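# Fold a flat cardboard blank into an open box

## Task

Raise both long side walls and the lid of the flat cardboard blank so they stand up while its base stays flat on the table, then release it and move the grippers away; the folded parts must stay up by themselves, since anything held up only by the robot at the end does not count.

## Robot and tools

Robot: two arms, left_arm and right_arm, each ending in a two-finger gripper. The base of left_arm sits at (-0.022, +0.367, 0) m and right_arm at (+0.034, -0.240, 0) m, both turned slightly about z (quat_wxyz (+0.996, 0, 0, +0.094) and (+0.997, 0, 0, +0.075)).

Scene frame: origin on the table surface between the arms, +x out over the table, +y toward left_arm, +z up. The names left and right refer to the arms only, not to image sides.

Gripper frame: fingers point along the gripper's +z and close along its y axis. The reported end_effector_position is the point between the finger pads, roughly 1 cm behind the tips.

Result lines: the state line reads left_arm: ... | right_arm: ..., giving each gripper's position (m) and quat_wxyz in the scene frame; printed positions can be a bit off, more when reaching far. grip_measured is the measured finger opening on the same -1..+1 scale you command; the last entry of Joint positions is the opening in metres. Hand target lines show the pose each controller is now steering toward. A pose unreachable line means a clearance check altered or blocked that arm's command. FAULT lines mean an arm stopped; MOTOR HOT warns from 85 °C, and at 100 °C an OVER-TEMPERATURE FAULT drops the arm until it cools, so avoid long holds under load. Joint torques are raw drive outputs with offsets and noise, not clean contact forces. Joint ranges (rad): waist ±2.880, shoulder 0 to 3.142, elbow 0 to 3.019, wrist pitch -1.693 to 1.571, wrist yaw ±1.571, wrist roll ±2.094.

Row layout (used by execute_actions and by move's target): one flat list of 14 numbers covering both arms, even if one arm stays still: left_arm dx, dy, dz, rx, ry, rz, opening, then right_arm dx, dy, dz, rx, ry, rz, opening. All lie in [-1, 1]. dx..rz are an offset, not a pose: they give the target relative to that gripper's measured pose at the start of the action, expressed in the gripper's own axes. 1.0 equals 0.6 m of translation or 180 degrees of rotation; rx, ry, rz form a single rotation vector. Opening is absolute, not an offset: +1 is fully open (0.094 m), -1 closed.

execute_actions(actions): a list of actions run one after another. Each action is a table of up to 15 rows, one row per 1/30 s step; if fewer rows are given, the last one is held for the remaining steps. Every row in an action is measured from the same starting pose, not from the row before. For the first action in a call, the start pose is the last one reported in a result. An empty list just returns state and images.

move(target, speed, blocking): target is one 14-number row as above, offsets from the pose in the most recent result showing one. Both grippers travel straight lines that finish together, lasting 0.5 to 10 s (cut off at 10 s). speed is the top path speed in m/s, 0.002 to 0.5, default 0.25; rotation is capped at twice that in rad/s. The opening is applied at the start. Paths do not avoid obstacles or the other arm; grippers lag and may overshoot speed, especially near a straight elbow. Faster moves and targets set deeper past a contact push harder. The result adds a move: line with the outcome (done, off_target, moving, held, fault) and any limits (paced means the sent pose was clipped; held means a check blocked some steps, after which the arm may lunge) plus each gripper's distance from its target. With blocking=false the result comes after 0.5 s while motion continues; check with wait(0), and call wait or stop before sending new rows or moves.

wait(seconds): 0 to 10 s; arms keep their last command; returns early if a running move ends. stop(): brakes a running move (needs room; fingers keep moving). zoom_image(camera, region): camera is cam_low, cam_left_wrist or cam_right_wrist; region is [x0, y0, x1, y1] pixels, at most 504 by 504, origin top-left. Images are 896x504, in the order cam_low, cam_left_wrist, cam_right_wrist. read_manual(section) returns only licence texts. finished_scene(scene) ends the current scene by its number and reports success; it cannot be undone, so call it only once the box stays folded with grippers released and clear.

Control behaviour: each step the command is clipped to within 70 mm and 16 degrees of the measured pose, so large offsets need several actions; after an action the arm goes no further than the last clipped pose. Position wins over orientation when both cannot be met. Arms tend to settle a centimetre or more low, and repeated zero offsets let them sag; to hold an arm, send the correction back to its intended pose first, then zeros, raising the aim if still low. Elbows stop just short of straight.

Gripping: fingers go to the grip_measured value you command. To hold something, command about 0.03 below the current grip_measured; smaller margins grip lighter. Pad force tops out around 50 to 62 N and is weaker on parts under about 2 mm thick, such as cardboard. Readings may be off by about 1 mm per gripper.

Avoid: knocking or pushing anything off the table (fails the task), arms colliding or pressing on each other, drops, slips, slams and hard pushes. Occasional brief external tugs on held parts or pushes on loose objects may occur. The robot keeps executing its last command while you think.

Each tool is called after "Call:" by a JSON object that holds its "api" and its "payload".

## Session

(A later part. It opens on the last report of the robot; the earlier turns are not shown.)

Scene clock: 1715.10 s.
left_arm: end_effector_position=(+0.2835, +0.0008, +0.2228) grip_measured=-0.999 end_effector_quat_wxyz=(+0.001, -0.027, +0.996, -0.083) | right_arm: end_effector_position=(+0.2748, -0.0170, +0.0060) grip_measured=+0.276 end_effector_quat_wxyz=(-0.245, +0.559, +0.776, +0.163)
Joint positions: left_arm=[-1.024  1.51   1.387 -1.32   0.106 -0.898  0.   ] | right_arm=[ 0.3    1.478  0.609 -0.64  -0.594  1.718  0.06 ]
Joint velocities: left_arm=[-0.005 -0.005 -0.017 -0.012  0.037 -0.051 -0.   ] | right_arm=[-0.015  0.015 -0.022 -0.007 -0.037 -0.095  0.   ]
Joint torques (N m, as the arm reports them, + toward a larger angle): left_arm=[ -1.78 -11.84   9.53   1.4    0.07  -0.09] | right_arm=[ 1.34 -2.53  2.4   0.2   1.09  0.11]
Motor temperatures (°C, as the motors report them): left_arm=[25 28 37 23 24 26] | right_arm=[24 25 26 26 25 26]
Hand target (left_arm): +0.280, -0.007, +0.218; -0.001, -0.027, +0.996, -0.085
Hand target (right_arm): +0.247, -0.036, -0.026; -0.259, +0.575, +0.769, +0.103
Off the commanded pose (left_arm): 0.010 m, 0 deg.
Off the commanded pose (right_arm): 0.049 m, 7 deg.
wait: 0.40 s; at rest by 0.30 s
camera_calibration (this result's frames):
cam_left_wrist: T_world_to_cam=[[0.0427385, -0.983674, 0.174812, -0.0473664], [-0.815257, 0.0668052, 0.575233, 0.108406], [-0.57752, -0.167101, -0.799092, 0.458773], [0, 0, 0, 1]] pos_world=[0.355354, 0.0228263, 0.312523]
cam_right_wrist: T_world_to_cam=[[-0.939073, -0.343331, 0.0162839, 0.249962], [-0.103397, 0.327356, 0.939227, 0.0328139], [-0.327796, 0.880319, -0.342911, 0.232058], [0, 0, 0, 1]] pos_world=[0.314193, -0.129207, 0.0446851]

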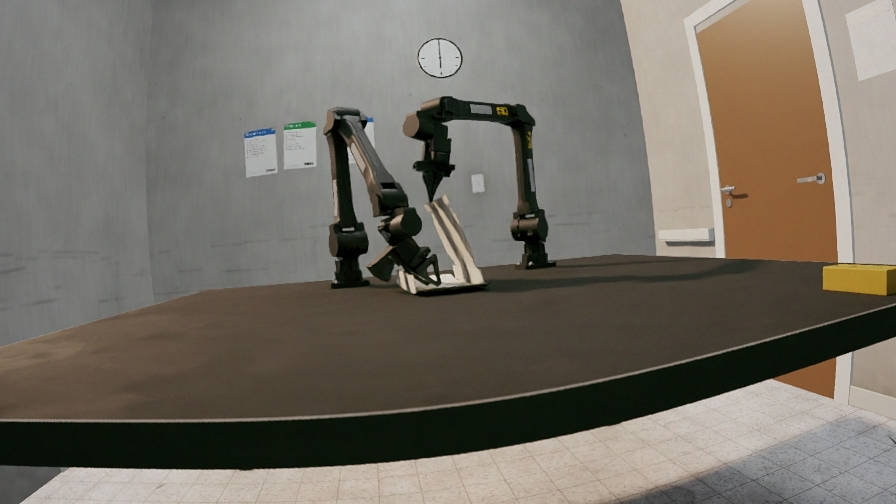

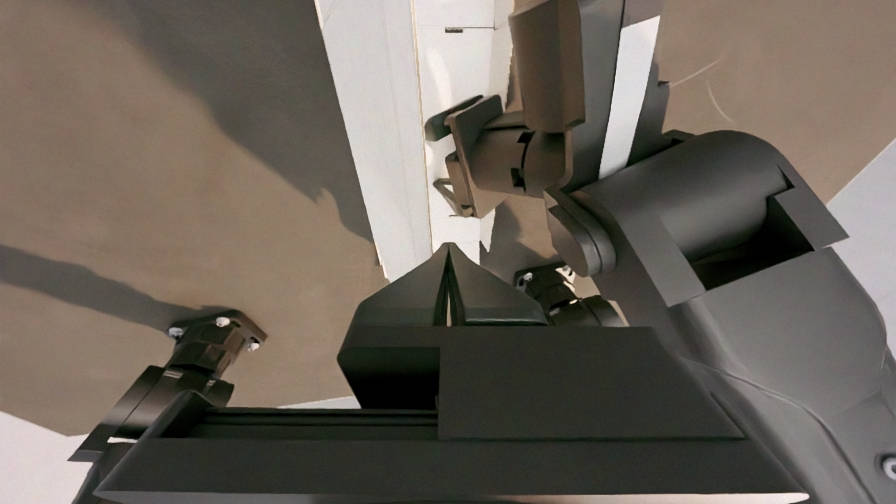

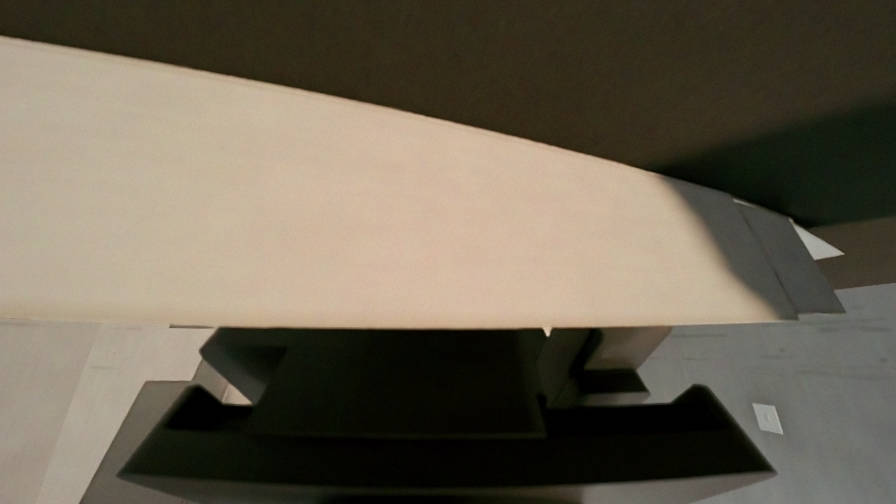

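Call:
{"api": "execute_actions", "payload": {"actions": [[[0,-0.008,0.010,0,0,0,-1,-0.049,-0.048,0.045,0.031,-0.015,0.022,0.277],[0,-0.008,0.014,0,0,0,-1,-0.049,-0.048,0.045,0.031,-0.015,0.022,0.277],[0,-0.008,0.018,0,0,0,-1,-0.049,-0.048,0.045,0.031,-0.015,0.022,0.277],[0,-0.008,0.022,0,0,0,-1,-0.049,-0.048,0.045,0.031,-0.015,0.022,0.277],[0,-0.008,0.026,0,0,0,-1,-0.049,-0.048,0.045,0.031,-0.015,0.022,0.277],[0,-0.008,0.030,0,0,0,-1,-0.049,-0.048,0.045,0.031,-0.015,0.022,0.277],[0,-0.008,0.033,0,0,0,-1,-0.049,-0.048,0.045,0.031,-0.015,0.022,0.277],[0,-0.008,0.035,0,0,0,-1,-0.049,-0.048,0.045,0.031,-0.015,0.022,0.277]]]}}

Call:
{"api": "move", "payload": {"target": [-0.013,0.293,-0.003,-0.119,0,0,-1,-0.049,-0.048,0.045,0.031,-0.015,0.022,0.277], "speed": 0.2}}

Call:
{"api": "zoom_image", "payload": {"camera": "cam_low", "region": [360, 110, 570, 310]}}

Scene clock: 1737.60 s.
left_arm: end_effector_position=(+0.2853, -0.0013, +0.2116) grip_measured=-0.999 end_effector_quat_wxyz=(+0.003, -0.027, +0.996, -0.085) | right_arm: end_effector_position=(+0.2748, -0.0170, +0.0060) grip_measured=+0.276 end_effector_quat_wxyz=(-0.245, +0.559, +0.776, +0.163)
Joint positions: left_arm=[-1.024  1.517  1.365 -1.284  0.106 -0.898  0.   ] | right_arm=[ 0.3    1.478  0.609 -0.64  -0.594  1.718  0.06 ]
Joint velocities: left_arm=[-0.015 -0.005  0.007  0.017 -0.007 -0.037  0.002] | right_arm=[-0.015  0.005  0.007 -0.012 -0.007  0.007 -0.001]
Joint torques (N m, as the arm reports them, + toward a larger angle): left_arm=[ -1.95 -11.3    9.09   1.69  -0.2   -0.12] | right_arm=[ 1.35 -2.51  2.41  0.19  1.09  0.11]
Motor temperatures (°C, as the motors report them): left_arm=[25 28 34 23 24 26] | right_arm=[24 25 26 26 25 26]
Hand target (left_arm): +0.283, -0.007, +0.203; +0.001, -0.027, +0.996, -0.083
Hand target (right_arm): +0.247, -0.036, -0.026; -0.259, +0.575, +0.769, +0.103
Off the commanded pose (left_arm): 0.011 m, 0 deg.
Off the commanded pose (right_arm): 0.049 m, 7 deg.
camera_calibration (this result's frames):
cam_left_wrist: T_world_to_cam=[[0.0423492, -0.982804, 0.17973, -0.0484548], [-0.817737, 0.0692596, 0.571409, 0.118063], [-0.574031, -0.17117, -0.800743, 0.449875], [0, 0, 0, 1]] pos_world=[0.356839, 0.0212067, 0.301481]
cam_right_wrist: T_world_to_cam=[[-0.939073, -0.343331, 0.0162839, 0.249962], [-0.103397, 0.327356, 0.939227, 0.0328139], [-0.327796, 0.880319, -0.342911, 0.232058], [0, 0, 0, 1]] pos_world=[0.314193, -0.129207, 0.0446851]

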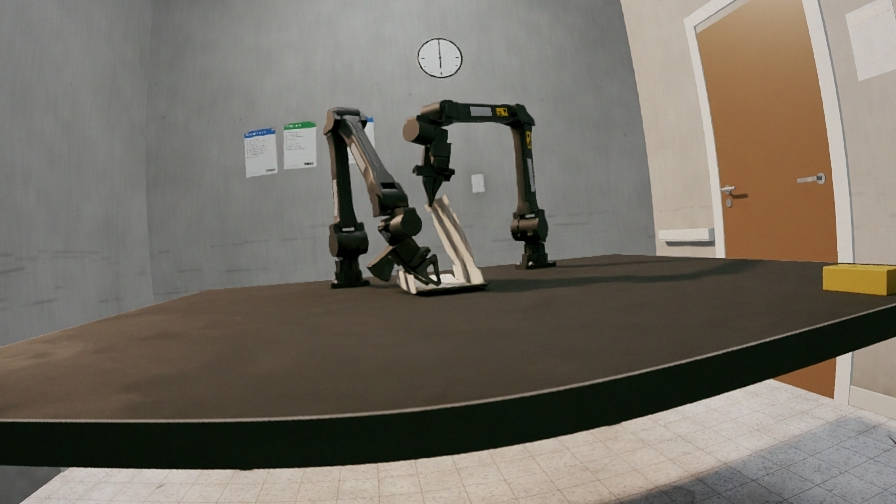

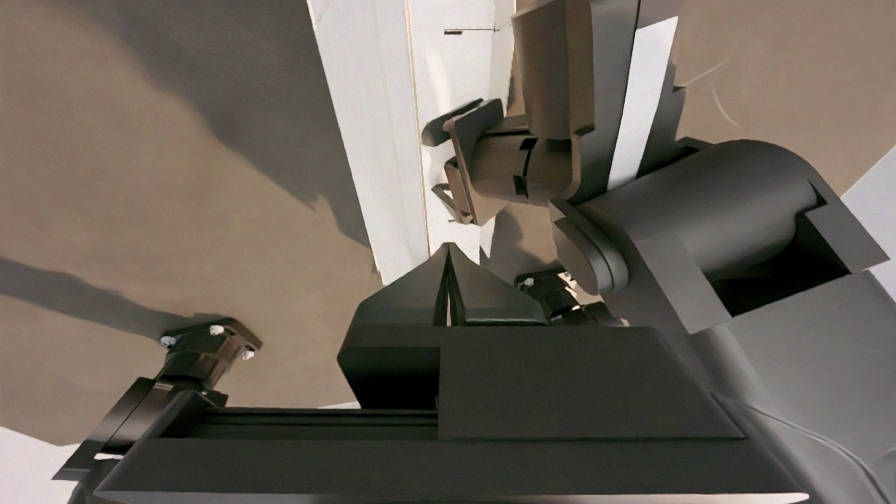

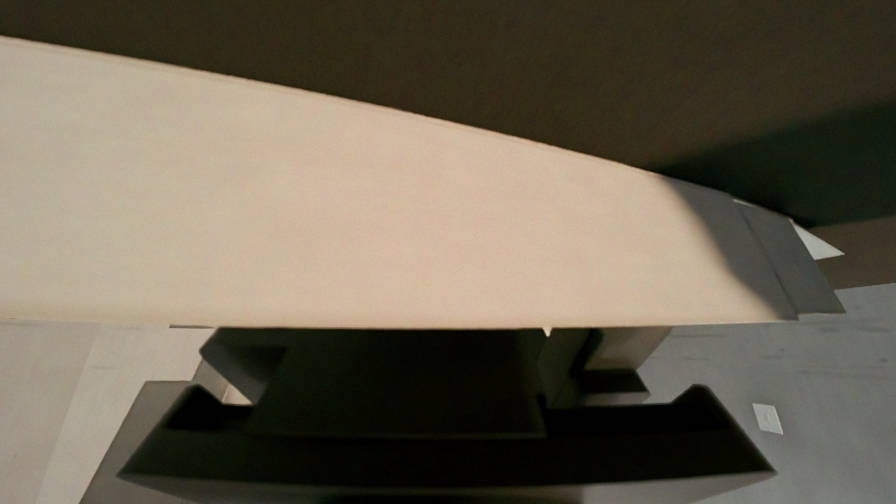

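Scene clock: 1738.97 s.
left_arm: end_effector_position=(+0.2881, +0.1661, +0.1736) grip_measured=-0.999 end_effector_quat_wxyz=(-0.005, -0.031, +0.994, +0.105) | right_arm: end_effector_position=(+0.2745, -0.0167, +0.0060) grip_measured=+0.276 end_effector_quat_wxyz=(-0.247, +0.558, +0.775, +0.163)
Joint positions: left_arm=[-0.833  1.427  1.161 -1.446 -0.156 -0.719  0.   ] | right_arm=[ 0.3    1.479  0.609 -0.64  -0.598  1.716  0.06 ]
Joint velocities: left_arm=[-0.005 -0.005 -0.002 -0.017  0.007  0.066 -0.   ] | right_arm=[-0.015 -0.005  0.012  0.012 -0.037 -0.007  0.   ]
Joint torques (N m, as the arm reports them, + toward a larger angle): left_arm=[ -0.64 -11.95   8.52  -0.11  -0.53   0.14] | right_arm=[ 1.38 -2.58  2.41  0.19  1.26  0.12]
Motor temperatures (°C, as the motors report them): left_arm=[25 28 34 23 24 26] | right_arm=[24 25 26 26 25 26]
Hand target (left_arm): +0.286, +0.172, +0.182; +0.000, -0.027, +0.994, +0.102
Hand target (right_arm): +0.247, -0.036, -0.026; -0.259, +0.575, +0.770, +0.103
Off the commanded pose (left_arm): 0.012 m, 1 deg.
Off the commanded pose (right_arm): 0.049 m, 7 deg.
move: off_target (left_arm, right_arm)
camera_calibration (this result's frames):
cam_left_wrist: T_world_to_cam=[[0.0485698, -0.978894, -0.198512, 0.185981], [-0.801279, -0.156843, 0.577367, 0.162203], [-0.596317, 0.131021, -0.791985, 0.404497], [0, 0, 0, 1]] pos_world=[0.362145, 0.154498, 0.263624]
cam_right_wrist: T_world_to_cam=[[-0.938671, -0.3444, 0.0169024, 0.249668], [-0.102137, 0.324528, 0.940346, 0.0322984], [-0.32934, 0.880949, -0.339801, 0.232139], [0, 0, 0, 1]] pos_world=[0.314107, -0.128998, 0.0442892]

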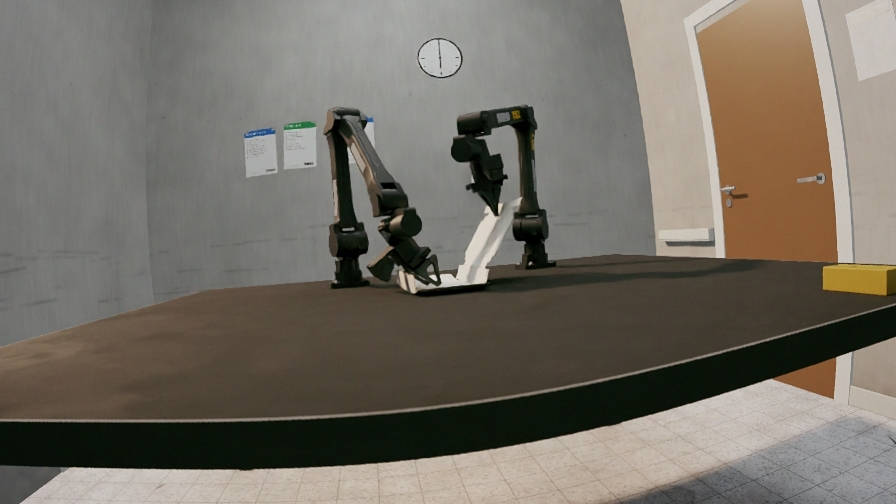

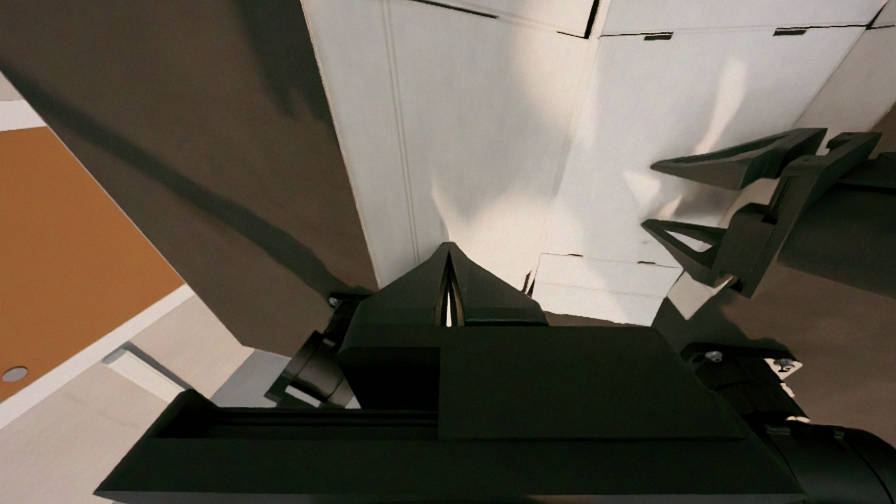

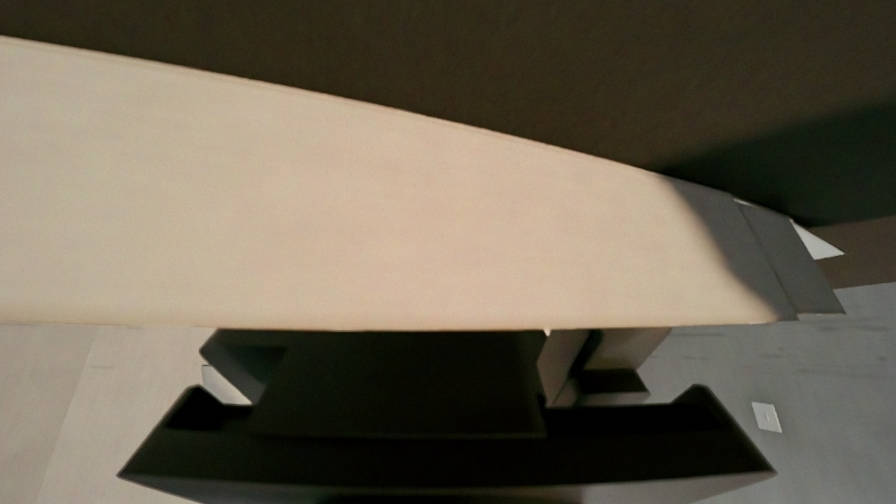

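Region (360, 110, 570, 310) of cam_low's 896x504 image, scaled by 2.400, with more detail than that image has; it fills the top 480 rows of this view, and the rest is white.

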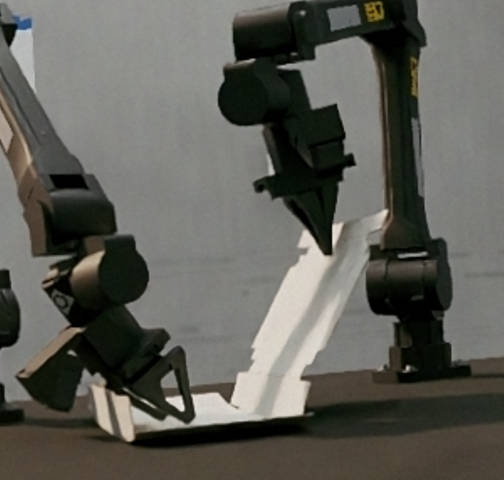

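Call:
{"api": "execute_actions", "payload": {"actions": [[[0,-0.0018,0.0028,0,0,0,-1,-0.049,-0.048,0.045,0.031,-0.015,0.022,0.277],[0,-0.0046,0.0070,0,0,0,-1,-0.049,-0.048,0.045,0.031,-0.015,0.022,0.277],[0,-0.0082,0.0126,0,0,0,-1,-0.049,-0.048,0.045,0.031,-0.015,0.022,0.277],[0,-0.0128,0.0195,0,0,0,-1,-0.049,-0.048,0.045,0.031,-0.015,0.022,0.277],[0,-0.0173,0.0265,0,0,0,-1,-0.049,-0.048,0.045,0.031,-0.015,0.022,0.277],[0,-0.0223,0.0342,0,0,0,-1,-0.049,-0.048,0.045,0.031,-0.015,0.022,0.277],[0,-0.0274,0.0419,0,0,0,-1,-0.049,-0.048,0.045,0.031,-0.015,0.022,0.277],[0,-0.0324,0.0495,0,0,0,-1,-0.049,-0.048,0.045,0.031,-0.015,0.022,0.277],[0,-0.0374,0.0572,0,0,0,-1,-0.049,-0.048,0.045,0.031,-0.015,0.022,0.277],[0,-0.0424,0.0649,0,0,0,-1,-0.049,-0.048,0.045,0.031,-0.015,0.022,0.277],[0,-0.0474,0.0725,0,0,0,-1,-0.049,-0.048,0.045,0.031,-0.015,0.022,0.277],[0,-0.0524,0.0802,0,0,0,-1,-0.049,-0.048,0.045,0.031,-0.015,0.022,0.277],[0,-0.0575,0.0879,0,0,0,-1,-0.049,-0.048,0.045,0.031,-0.015,0.022,0.277],[0,-0.0629,0.0963,0,0,0,-1,-0.049,-0.048,0.045,0.031,-0.015,0.022,0.277],[0,-0.0684,0.1046,0,0,0,-1,-0.049,-0.048,0.045,0.031,-0.015,0.022,0.277]],[[0.0013,-0.0268,0.0453,-0.0011,0.0011,0.0002,-1,-0.049,-0.048,0.045,0.031,-0.015,0.022,0.277],[0.0024,-0.0317,0.0567,-0.0021,0.0020,0.0004,-1,-0.049,-0.048,0.045,0.031,-0.015,0.022,0.277],[0.0037,-0.0365,0.0685,-0.0033,0.0031,0.0007,-1,-0.049,-0.048,0.045,0.031,-0.015,0.022,0.277],[0.0050,-0.0414,0.0804,-0.0044,0.0042,0.0009,-1,-0.049,-0.048,0.045,0.031,-0.015,0.022,0.277],[0.0061,-0.0463,0.0917,-0.0054,0.0052,0.0011,-1,-0.049,-0.048,0.045,0.031,-0.015,0.022,0.277],[0.0074,-0.0503,0.1022,-0.0065,0.0063,0.0013,-1,-0.049,-0.048,0.045,0.031,-0.015,0.022,0.277],[0.0087,-0.0542,0.1126,-0.0077,0.0074,0.0016,-1,-0.049,-0.048,0.045,0.031,-0.015,0.022,0.277],[0.0098,-0.0574,0.1212,-0.0086,0.0083,0.0017,-1,-0.049,-0.048,0.045,0.031,-0.015,0.022,0.277],[0.0111,-0.0604,0.1303,-0.0098,0.0094,0.0020,-1,-0.049,-0.048,0.045,0.031,-0.015,0.022,0.277],[0.0124,-0.0625,0.1379,-0.0109,0.0105,0.0022,-1,-0.049,-0.048,0.045,0.031,-0.015,0.022,0.277],[0.0139,-0.0645,0.1461,-0.0122,0.0118,0.0025,-1,-0.049,-0.048,0.045,0.031,-0.015,0.022,0.277],[0.0154,-0.0657,0.1529,-0.0135,0.0130,0.0027,-1,-0.049,-0.048,0.045,0.031,-0.015,0.022,0.277],[0.0167,-0.0669,0.1591,-0.0147,0.0141,0.0030,-1,-0.049,-0.048,0.045,0.031,-0.015,0.022,0.277],[0.0178,-0.0673,0.1635,-0.0156,0.0151,0.0032,-1,-0.049,-0.048,0.045,0.031,-0.015,0.022,0.277],[0.0185,-0.0669,0.1655,-0.0163,0.0157,0.0033,-1,-0.049,-0.048,0.045,0.031,-0.015,0.022,0.277]]]}}

Call:
{"api": "wait", "payload": {"seconds": 0.5}}

Call:
{"api": "zoom_image", "payload": {"camera": "cam_low", "region": [420, 200, 580, 305]}}

Scene clock: 1797.27 s.
left_arm: end_effector_position=(+0.2862, +0.1307, +0.0371) grip_measured=-0.999 end_effector_quat_wxyz=(-0.017, -0.022, +0.993, +0.119) | right_arm: end_effector_position=(+0.2745, -0.0167, +0.0060) grip_measured=+0.276 end_effector_quat_wxyz=(-0.247, +0.558, +0.776, +0.163)
Joint positions: left_arm=[-0.907  1.663  1.035 -1.13  -0.151 -0.777  0.   ] | right_arm=[ 0.3    1.479  0.609 -0.64  -0.598  1.716  0.06 ]
Joint velocities: left_arm=[-0.034  0.181 -0.061  0.095 -0.037 -0.081  0.   ] | right_arm=[ 0.005  0.005 -0.007  0.007  0.007  0.007 -0.001]
Joint torques (N m, as the arm reports them, + toward a larger angle): left_arm=[ -1.65 -10.94   6.36   0.8   -0.12  -0.2 ] | right_arm=[ 1.37 -2.51  2.41  0.19  1.09  0.11]
Motor temperatures (°C, as the motors report them): left_arm=[25 28 33 23 24 26] | right_arm=[24 25 26 26 25 26]
Hand target (left_arm): +0.279, +0.130, +0.023; -0.025, -0.024, +0.992, +0.125
Hand target (right_arm): +0.247, -0.036, -0.026; -0.261, +0.574, +0.769, +0.103
Off the commanded pose (left_arm): 0.017 m, 1 deg.
Off the commanded pose (right_arm): 0.049 m, 7 deg.
camera_calibration (this result's frames):
cam_left_wrist: T_world_to_cam=[[0.0277618, -0.973586, -0.226628, 0.130682], [-0.788366, -0.160713, 0.593843, 0.230142], [-0.614579, 0.16218, -0.772004, 0.30024], [0, 0, 0, 1]] pos_world=[0.36233, 0.115524, 0.124735]
cam_right_wrist: T_world_to_cam=[[-0.938566, -0.344697, 0.0166869, 0.249635], [-0.102429, 0.324424, 0.94035, 0.0323767], [-0.329549, 0.880871, -0.3398, 0.232195], [0, 0, 0, 1]] pos_world=[0.314135, -0.128989, 0.0442886]

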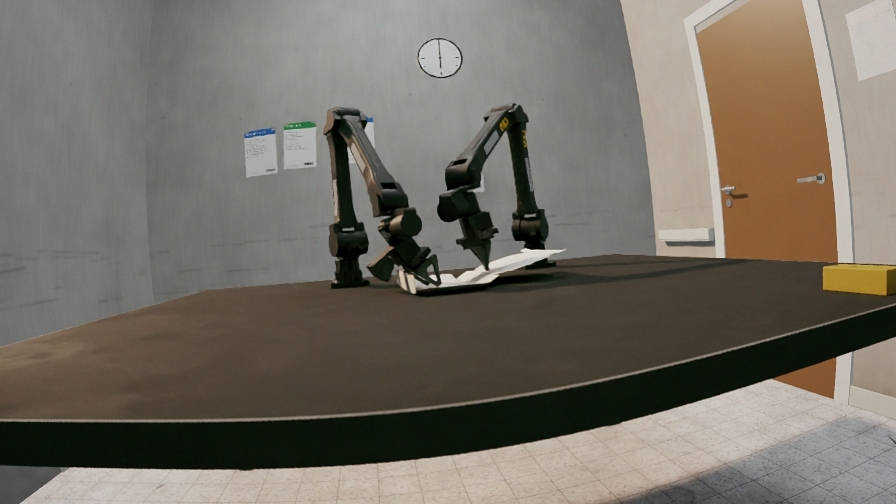

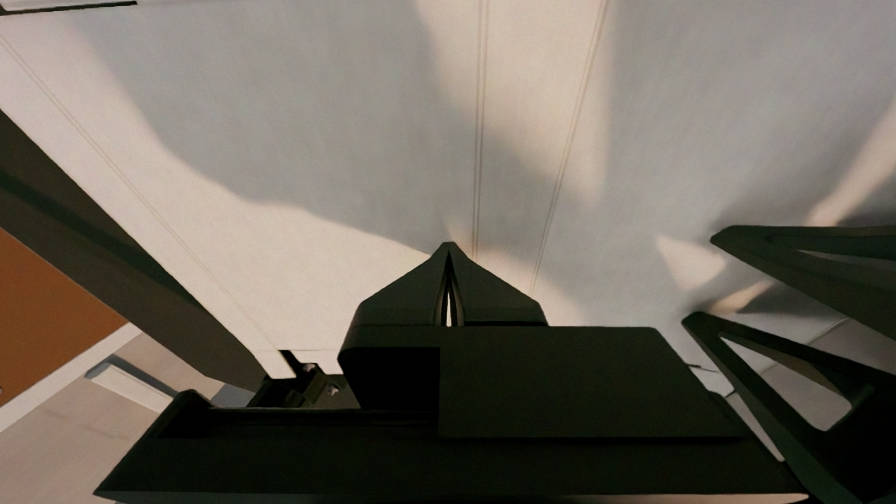

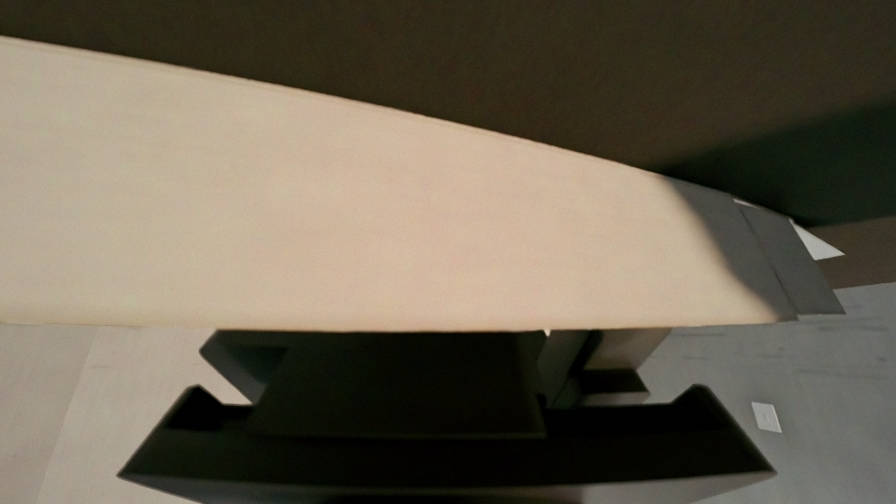

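Scene clock: 1797.77 s.
left_arm: end_effector_position=(+0.2856, +0.1313, +0.0326) grip_measured=-0.999 end_effector_quat_wxyz=(-0.019, -0.024, +0.992, +0.121) | right_arm: end_effector_position=(+0.2745, -0.0167, +0.0060) grip_measured=+0.276 end_effector_quat_wxyz=(-0.247, +0.558, +0.776, +0.163)
Joint positions: left_arm=[-0.907  1.673  1.033 -1.125 -0.151 -0.784  0.   ] | right_arm=[ 0.3    1.479  0.609 -0.64  -0.598  1.716  0.06 ]
Joint velocities: left_arm=[-0.005 -0.005 -0.002 -0.007 -0.066 -0.022 -0.001] | right_arm=[ 0.005 -0.015 -0.017 -0.002  0.022 -0.081 -0.   ]
Joint torques (N m, as the arm reports them, + toward a larger angle): left_arm=[ -2.01 -11.13   6.4    0.84  -0.13  -0.15] | right_arm=[ 1.36 -2.53  2.4   0.2   1.09  0.11]
Motor temperatures (°C, as the motors report them): left_arm=[25 28 33 23 24 26] | right_arm=[24 25 26 26 25 26]
Hand target (left_arm): +0.280, +0.130, +0.023; -0.025, -0.025, +0.992, +0.125
Hand target (right_arm): +0.247, -0.036, -0.026; -0.261, +0.574, +0.769, +0.103
Off the commanded pose (left_arm): 0.013 m, 1 deg.
Off the commanded pose (right_arm): 0.049 m, 7 deg.
wait: 0.50 s; at rest by 0.23 s
camera_calibration (this result's frames):
cam_left_wrist: T_world_to_cam=[[0.0329889, -0.972238, -0.231658, 0.128716], [-0.785002, -0.168668, 0.596089, 0.232394], [-0.618614, 0.162188, -0.768773, 0.297376], [0, 0, 0, 1]] pos_world=[0.362145, 0.116109, 0.119905]
cam_right_wrist: T_world_to_cam=[[-0.938566, -0.344697, 0.0166869, 0.249635], [-0.102429, 0.324424, 0.94035, 0.0323767], [-0.329549, 0.880871, -0.3398, 0.232195], [0, 0, 0, 1]] pos_world=[0.314135, -0.128989, 0.0442886]

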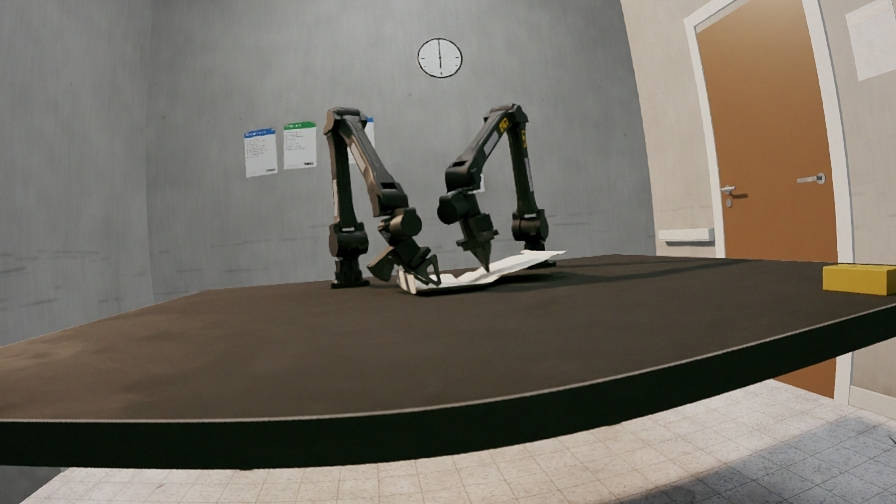

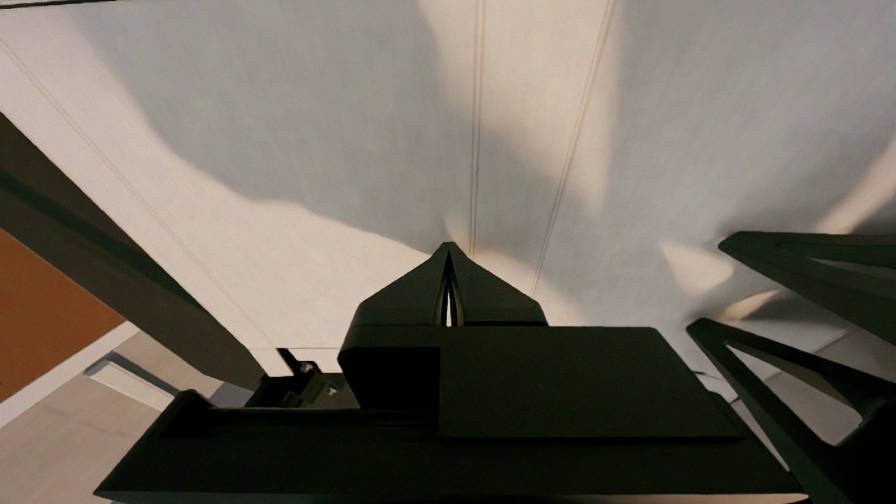

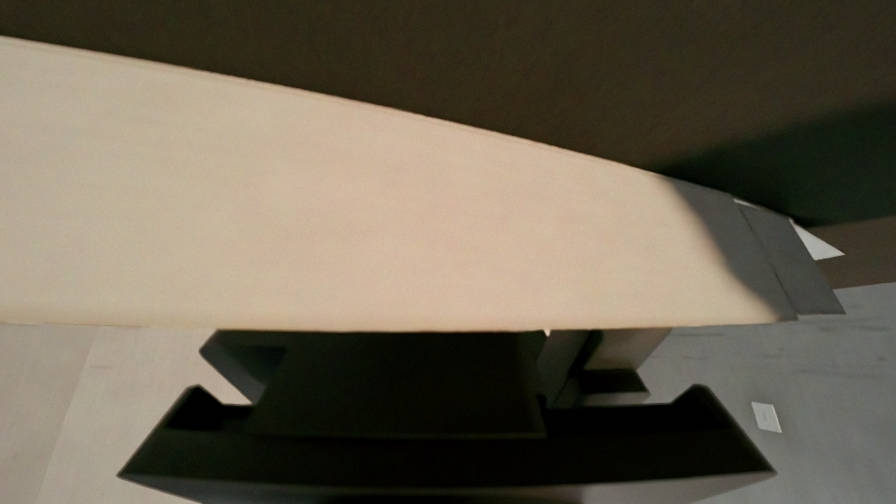

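Region (420, 200, 580, 305) of cam_low's 896x504 image, scaled by 3.150, with more detail than that image has; it fills the top 331 rows of this view, and the rest is white.

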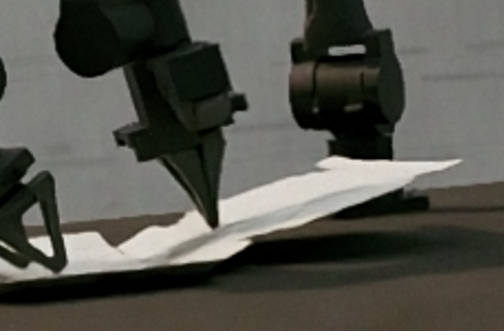

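Call:
{"api": "execute_actions", "payload": {"actions": []}}

Scene clock: 1808.57 s.
left_arm: end_effector_position=(+0.2856, +0.1313, +0.0326) grip_measured=-0.999 end_effector_quat_wxyz=(-0.019, -0.024, +0.992, +0.121) | right_arm: end_effector_position=(+0.2745, -0.0167, +0.0060) grip_measured=+0.276 end_effector_quat_wxyz=(-0.247, +0.558, +0.776, +0.163)
Joint positions: left_arm=[-0.907  1.673  1.033 -1.125 -0.151 -0.784  0.   ] | right_arm=[ 0.3    1.479  0.609 -0.64  -0.598  1.716  0.06 ]
Joint velocities: left_arm=[ 0.005  0.005 -0.022 -0.002 -0.022 -0.007  0.   ] | right_arm=[-0.005 -0.005  0.007  0.012 -0.007 -0.007 -0.001]
Joint torques (N m, as the arm reports them, + toward a larger angle): left_arm=[ -2.05 -10.96   6.3    0.81  -0.11  -0.15] | right_arm=[ 1.34 -2.53  2.41  0.19  1.1   0.11]
Motor temperatures (°C, as the motors report them): left_arm=[25 28 33 23 24 26] | right_arm=[24 25 26 26 25 26]
Hand target (left_arm): +0.280, +0.130, +0.023; -0.025, -0.025, +0.992, +0.125
Hand target (right_arm): +0.247, -0.036, -0.026; -0.261, +0.574, +0.769, +0.103
Off the commanded pose (left_arm): 0.013 m, 1 deg.
Off the commanded pose (right_arm): 0.049 m, 7 deg.
camera_calibration (this result's frames):
cam_left_wrist: T_world_to_cam=[[0.0329889, -0.972238, -0.231658, 0.128716], [-0.785002, -0.168668, 0.596089, 0.232394], [-0.618614, 0.162188, -0.768773, 0.297376], [0, 0, 0, 1]] pos_world=[0.362145, 0.116109, 0.119905]
cam_right_wrist: T_world_to_cam=[[-0.938566, -0.344697, 0.0166869, 0.249635], [-0.102429, 0.324424, 0.94035, 0.0323767], [-0.329549, 0.880871, -0.3398, 0.232195], [0, 0, 0, 1]] pos_world=[0.314135, -0.128989, 0.0442886]

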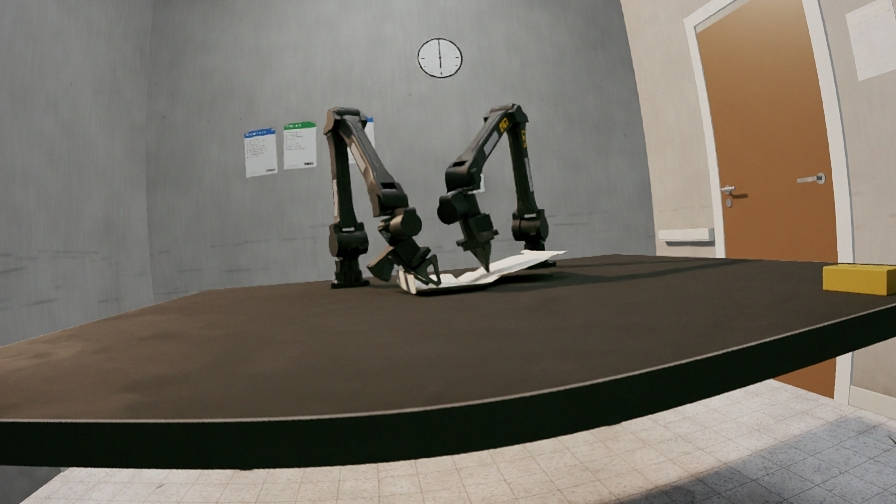

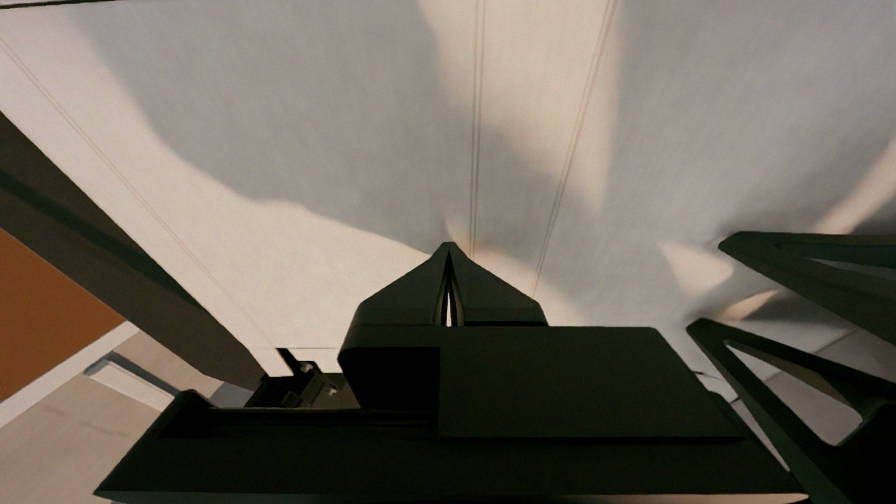

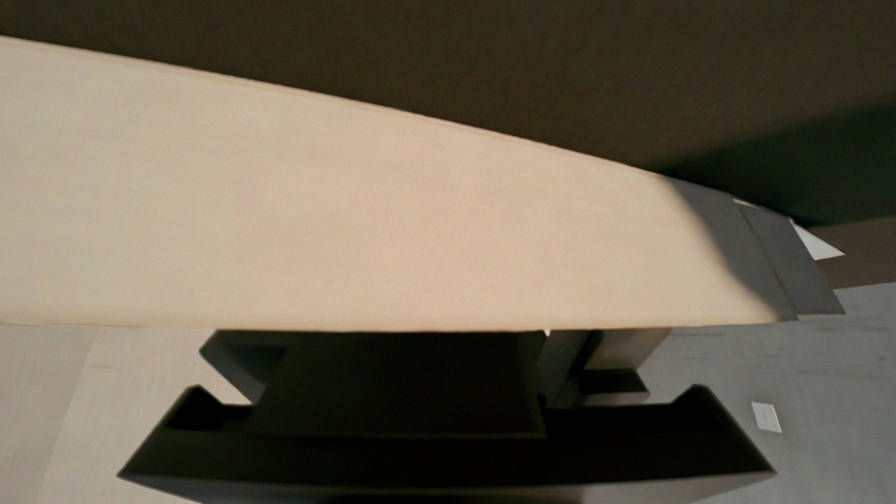

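Call:
{"api": "execute_actions", "payload": {"actions": [[[0.010,-0.005,0.0145,0.000,0,0,-1,-0.049,-0.048,0.045,0.031,-0.015,0.022,0.277],[0.009,-0.006,0.011,0.001,0,0,-1,-0.049,-0.048,0.045,0.031,-0.015,0.022,0.277],[0.009,-0.006,0.006,0.002,0,0,-1,-0.049,-0.048,0.045,0.031,-0.015,0.022,0.277],[0.008,-0.007,-0.0003,0.003,0,0,-1,-0.049,-0.048,0.045,0.031,-0.015,0.022,0.277],[0.007,-0.008,-0.008,0.004,0,0,-1,-0.049,-0.048,0.045,0.031,-0.015,0.022,0.277],[0.006,-0.009,-0.017,0.006,0,0,-1,-0.049,-0.048,0.045,0.031,-0.015,0.022,0.277],[0.005,-0.010,-0.027,0.008,0,0,-1,-0.049,-0.048,0.045,0.031,-0.015,0.022,0.277],[0.004,-0.011,-0.039,0.010,0,0,-1,-0.049,-0.048,0.045,0.031,-0.015,0.022,0.277],[0.002,-0.012,-0.050,0.012,0,0,-1,-0.049,-0.048,0.045,0.031,-0.015,0.022,0.277],[0.001,-0.013,-0.062,0.014,0,0,-1,-0.049,-0.048,0.045,0.031,-0.015,0.022,0.277],[0.000,-0.015,-0.074,0.016,0,0,-1,-0.049,-0.048,0.045,0.031,-0.015,0.022,0.277],[-0.002,-0.016,-0.087,0.018,0,0,-1,-0.049,-0.048,0.045,0.031,-0.015,0.022,0.277],[-0.003,-0.017,-0.0995,0.020,0,0,-1,-0.049,-0.048,0.045,0.031,-0.015,0.022,0.277],[-0.005,-0.019,-0.112,0.023,0,0,-1,-0.049,-0.048,0.045,0.031,-0.015,0.022,0.277],[-0.006,-0.020,-0.125,0.025,0,0,-1,-0.049,-0.048,0.045,0.031,-0.015,0.022,0.277]],[[-0.006,-0.017,-0.066,0.012,0,0,-1,-0.049,-0.048,0.045,0.031,-0.015,0.022,0.277],[-0.006,-0.018,-0.075,0.014,0,0,-1,-0.049,-0.048,0.045,0.031,-0.015,0.022,0.277],[-0.005,-0.020,-0.084,0.015,0,0,-1,-0.049,-0.048,0.045,0.031,-0.015,0.022,0.277],[-0.005,-0.021,-0.093,0.017,0,0,-1,-0.049,-0.048,0.045,0.031,-0.015,0.022,0.277],[-0.005,-0.023,-0.102,0.019,0,0,-1,-0.049,-0.048,0.045,0.031,-0.015,0.022,0.277],[-0.004,-0.024,-0.111,0.021,0,0,-1,-0.049,-0.048,0.045,0.031,-0.015,0.022,0.277],[-0.004,-0.026,-0.120,0.023,0,0,-1,-0.049,-0.048,0.045,0.031,-0.015,0.022,0.277],[-0.004,-0.027,-0.129,0.024,0,0,-1,-0.049,-0.048,0.045,0.031,-0.015,0.022,0.277],[-0.004,-0.029,-0.138,0.026,0,0,-1,-0.049,-0.048,0.045,0.031,-0.015,0.022,0.277],[-0.003,-0.030,-0.147,0.028,0,0,-1,-0.049,-0.048,0.045,0.031,-0.015,0.022,0.277],[-0.003,-0.032,-0.156,0.030,0,0,-1,-0.049,-0.048,0.045,0.031,-0.015,0.022,0.277],[-0.003,-0.033,-0.165,0.032,0,0,-1,-0.049,-0.048,0.045,0.031,-0.015,0.022,0.277],[-0.002,-0.035,-0.174,0.033,0,0,-1,-0.049,-0.048,0.045,0.031,-0.015,0.022,0.277],[-0.002,-0.036,-0.183,0.035,0,0,-1,-0.049,-0.048,0.045,0.031,-0.015,0.022,0.277],[-0.002,-0.037,-0.192,0.037,0,0,-1,-0.049,-0.048,0.045,0.031,-0.015,0.022,0.277]],[[-0.006,-0.021,-0.060,0.0127,0,0,-1,-0.049,-0.048,0.045,0.031,-0.015,0.022,0.277],[-0.006,-0.024,-0.069,0.0153,0,0,-1,-0.049,-0.048,0.045,0.031,-0.015,0.022,0.277],[-0.006,-0.026,-0.077,0.0177,0,0,-1,-0.049,-0.048,0.045,0.031,-0.015,0.022,0.277],[-0.005,-0.028,-0.084,0.020,0,0,-1,-0.049,-0.048,0.045,0.031,-0.015,0.022,0.277],[-0.005,-0.029,-0.091,0.022,0,0,-1,-0.049,-0.048,0.045,0.031,-0.015,0.022,0.277],[-0.005,-0.031,-0.098,0.024,0,0,-1,-0.049,-0.048,0.045,0.031,-0.015,0.022,0.277],[-0.005,-0.032,-0.103,0.0257,0,0,-1,-0.049,-0.048,0.045,0.031,-0.015,0.022,0.277],[-0.005,-0.034,-0.108,0.027,0,0,-1,-0.049,-0.048,0.045,0.031,-0.015,0.022,0.277],[-0.004,-0.035,-0.112,0.0285,0,0,-1,-0.049,-0.048,0.045,0.031,-0.015,0.022,0.277],[-0.004,-0.036,-0.116,0.0295,0,0,-1,-0.049,-0.048,0.045,0.031,-0.015,0.022,0.277],[-0.004,-0.036,-0.119,0.0305,0,0,-1,-0.049,-0.048,0.045,0.031,-0.015,0.022,0.277],[-0.004,-0.037,-0.121,0.031,0,0,-1,-0.049,-0.048,0.045,0.031,-0.015,0.022,0.277],[-0.004,-0.037,-0.1225,0.0316,0,0,-1,-0.049,-0.048,0.045,0.031,-0.015,0.022,0.277],[-0.004,-0.038,-0.1235,0.032,0,0,-1,-0.049,-0.048,0.045,0.031,-0.015,0.022,0.277],[-0.004,-0.038,-0.124,0.032,0,0,-1,-0.049,-0.048,0.045,0.031,-0.015,0.022,0.277]]]}}

Call:
{"api": "wait", "payload": {"seconds": 0.5}}

Scene clock: 1891.83 s.
left_arm: end_effector_position=(+0.2830, +0.0809, +0.1635) grip_measured=-0.999 end_effector_quat_wxyz=(-0.097, -0.031, +0.993, +0.056) | right_arm: end_effector_position=(+0.2745, -0.0167, +0.0060) grip_measured=+0.276 end_effector_quat_wxyz=(-0.247, +0.558, +0.776, +0.163)
Joint positions: left_arm=[-0.918  1.609  1.336 -1.517  0.053 -0.787  0.   ] | right_arm=[ 0.3    1.479  0.609 -0.64  -0.598  1.716  0.06 ]
Joint velocities: left_arm=[ 0.005 -0.005  0.066 -0.046 -0.022  0.022 -0.001] | right_arm=[-0.005 -0.005 -0.012 -0.012  0.007 -0.022 -0.   ]
Joint torques (N m, as the arm reports them, + toward a larger angle): left_arm=[ -1.49 -13.94  13.73  -0.35   0.05  -0.1 ] | right_arm=[ 1.35 -2.52  2.42  0.19  1.1   0.11]
Motor temperatures (°C, as the motors report them): left_arm=[25 28 32 23 23 26] | right_arm=[24 25 26 26 25 26]
Hand target (left_arm): +0.292, +0.068, +0.189; -0.078, -0.031, +0.996, +0.036
Hand target (right_arm): +0.247, -0.036, -0.026; -0.261, +0.574, +0.769, +0.103
Off the commanded pose (left_arm): 0.031 m, 3 deg.
Off the commanded pose (right_arm): 0.049 m, 7 deg.
camera_calibration (this result's frames):
cam_left_wrist: T_world_to_cam=[[0.0409504, -0.993485, -0.106347, 0.0890923], [-0.680623, -0.105659, 0.724975, 0.0881739], [-0.731488, 0.0426941, -0.680516, 0.431704], [0, 0, 0, 1]] pos_world=[0.372151, 0.0793971, 0.239332]
cam_right_wrist: T_world_to_cam=[[-0.938566, -0.344697, 0.0166869, 0.249635], [-0.102429, 0.324424, 0.94035, 0.0323767], [-0.329549, 0.880871, -0.3398, 0.232195], [0, 0, 0, 1]] pos_world=[0.314135, -0.128989, 0.0442886]

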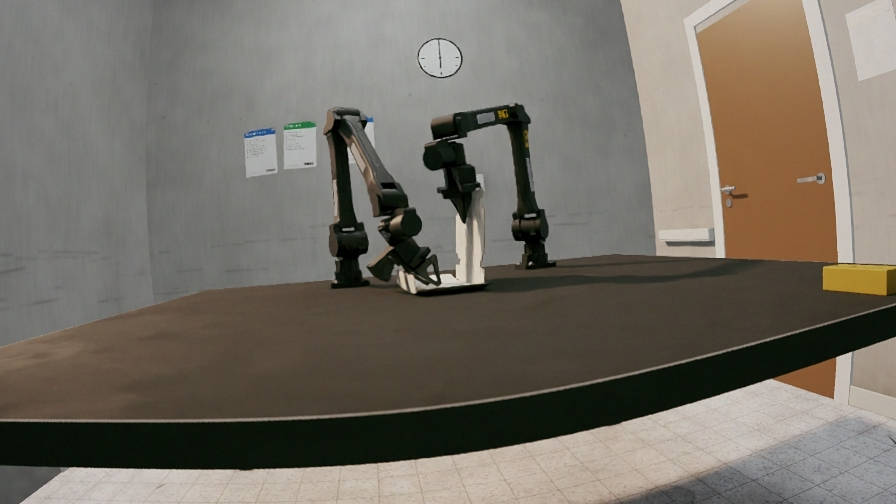

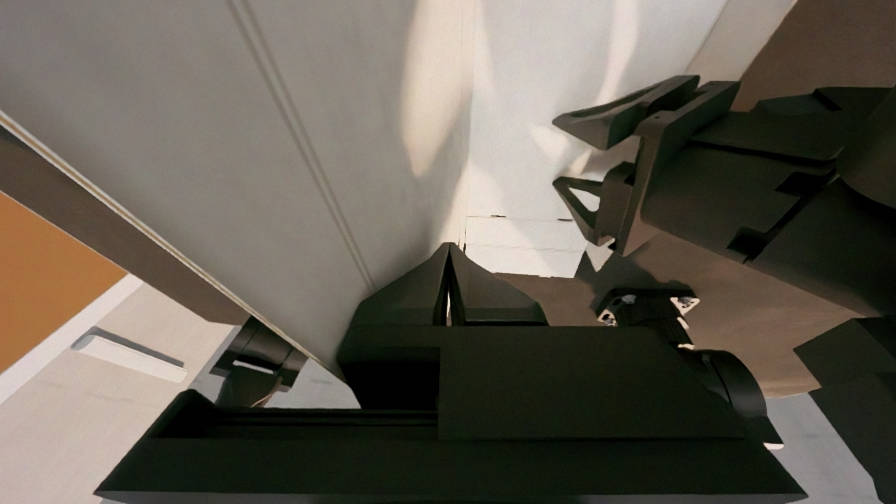

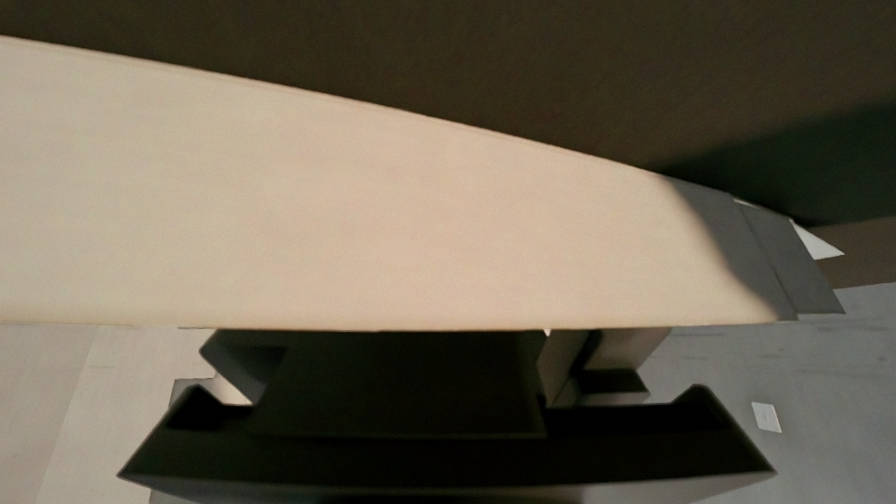

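Scene clock: 1892.33 s.
left_arm: end_effector_position=(+0.2829, +0.0809, +0.1642) grip_measured=-0.999 end_effector_quat_wxyz=(-0.098, -0.031, +0.993, +0.057) | right_arm: end_effector_position=(+0.2745, -0.0167, +0.0060) grip_measured=+0.276 end_effector_quat_wxyz=(-0.247, +0.558, +0.776, +0.163)
Joint positions: left_arm=[-0.918  1.609  1.338 -1.52   0.053 -0.787  0.   ] | right_arm=[ 0.3    1.479  0.609 -0.64  -0.598  1.716  0.06 ]
Joint velocities: left_arm=[-0.005 -0.005  0.002 -0.007  0.022  0.007  0.001] | right_arm=[-0.005  0.005  0.007  0.012  0.022 -0.022 -0.001]
Joint torques (N m, as the arm reports them, + toward a larger angle): left_arm=[ -1.49 -13.78  13.74  -0.26   0.01  -0.11] | right_arm=[ 1.34 -2.51  2.4   0.19  1.09  0.11]
Motor temperatures (°C, as the motors report them): left_arm=[25 29 33 23 23 26] | right_arm=[24 25 26 26 25 26]
Hand target (left_arm): +0.292, +0.068, +0.189; -0.078, -0.031, +0.996, +0.036
Hand target (right_arm): +0.247, -0.036, -0.026; -0.261, +0.574, +0.769, +0.103
Off the commanded pose (left_arm): 0.030 m, 3 deg.
Off the commanded pose (right_arm): 0.049 m, 7 deg.
wait: 0.50 s; at rest by 0.17 s
camera_calibration (this result's frames):
cam_left_wrist: T_world_to_cam=[[0.0409158, -0.99343, -0.106875, 0.089273], [-0.679816, -0.106068, 0.725672, 0.0872397], [-0.73224, 0.042964, -0.67969, 0.432207], [0, 0, 0, 1]] pos_world=[0.372133, 0.0793705, 0.24]
cam_right_wrist: T_world_to_cam=[[-0.938566, -0.344697, 0.0166869, 0.249635], [-0.102429, 0.324424, 0.94035, 0.0323767], [-0.329549, 0.880871, -0.3398, 0.232195], [0, 0, 0, 1]] pos_world=[0.314135, -0.128989, 0.0442886]

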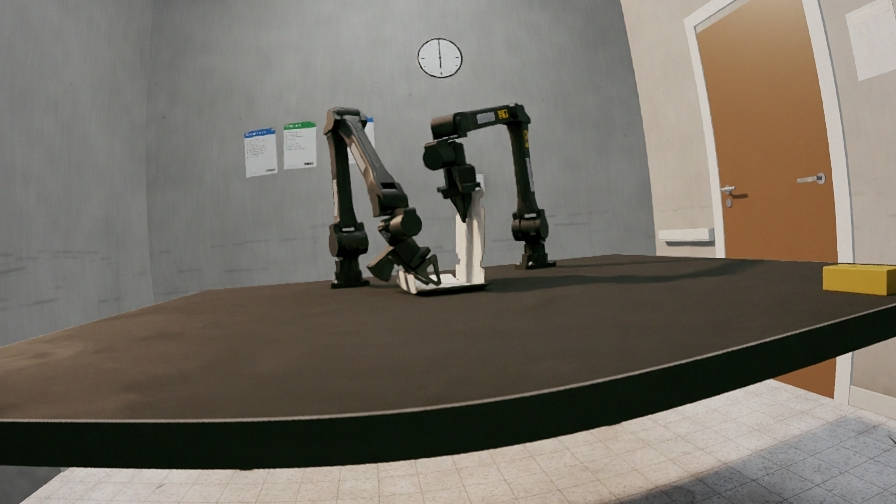

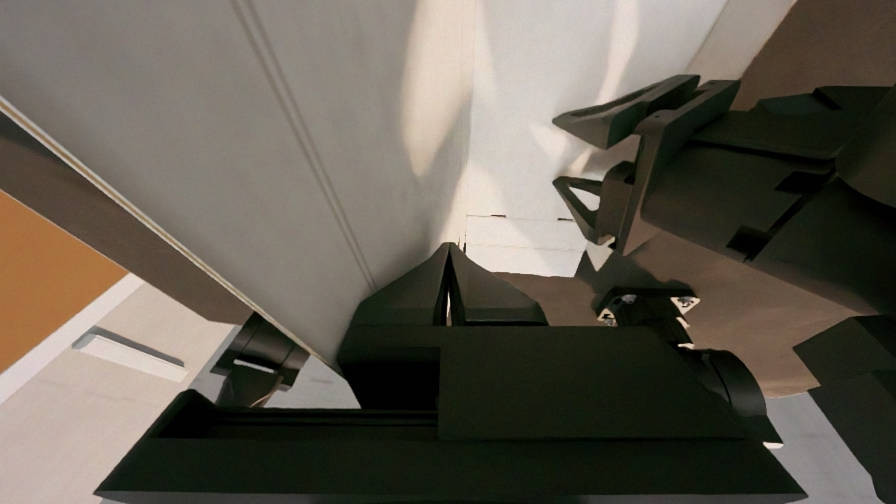

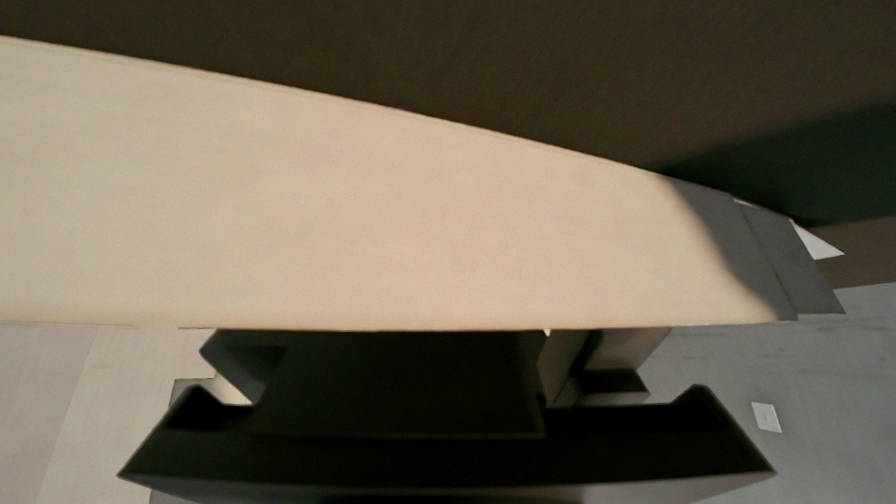

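Call:
{"api": "zoom_image", "payload": {"camera": "cam_low", "region": [360, 130, 540, 310]}}

Region (360, 130, 540, 310) of cam_low's 896x504 image, scaled by 2.800, with more detail than that image has.

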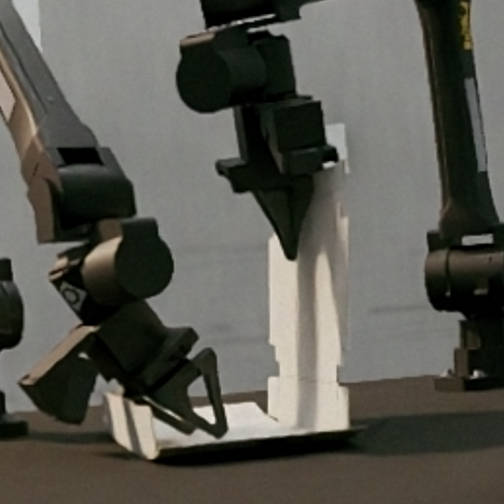

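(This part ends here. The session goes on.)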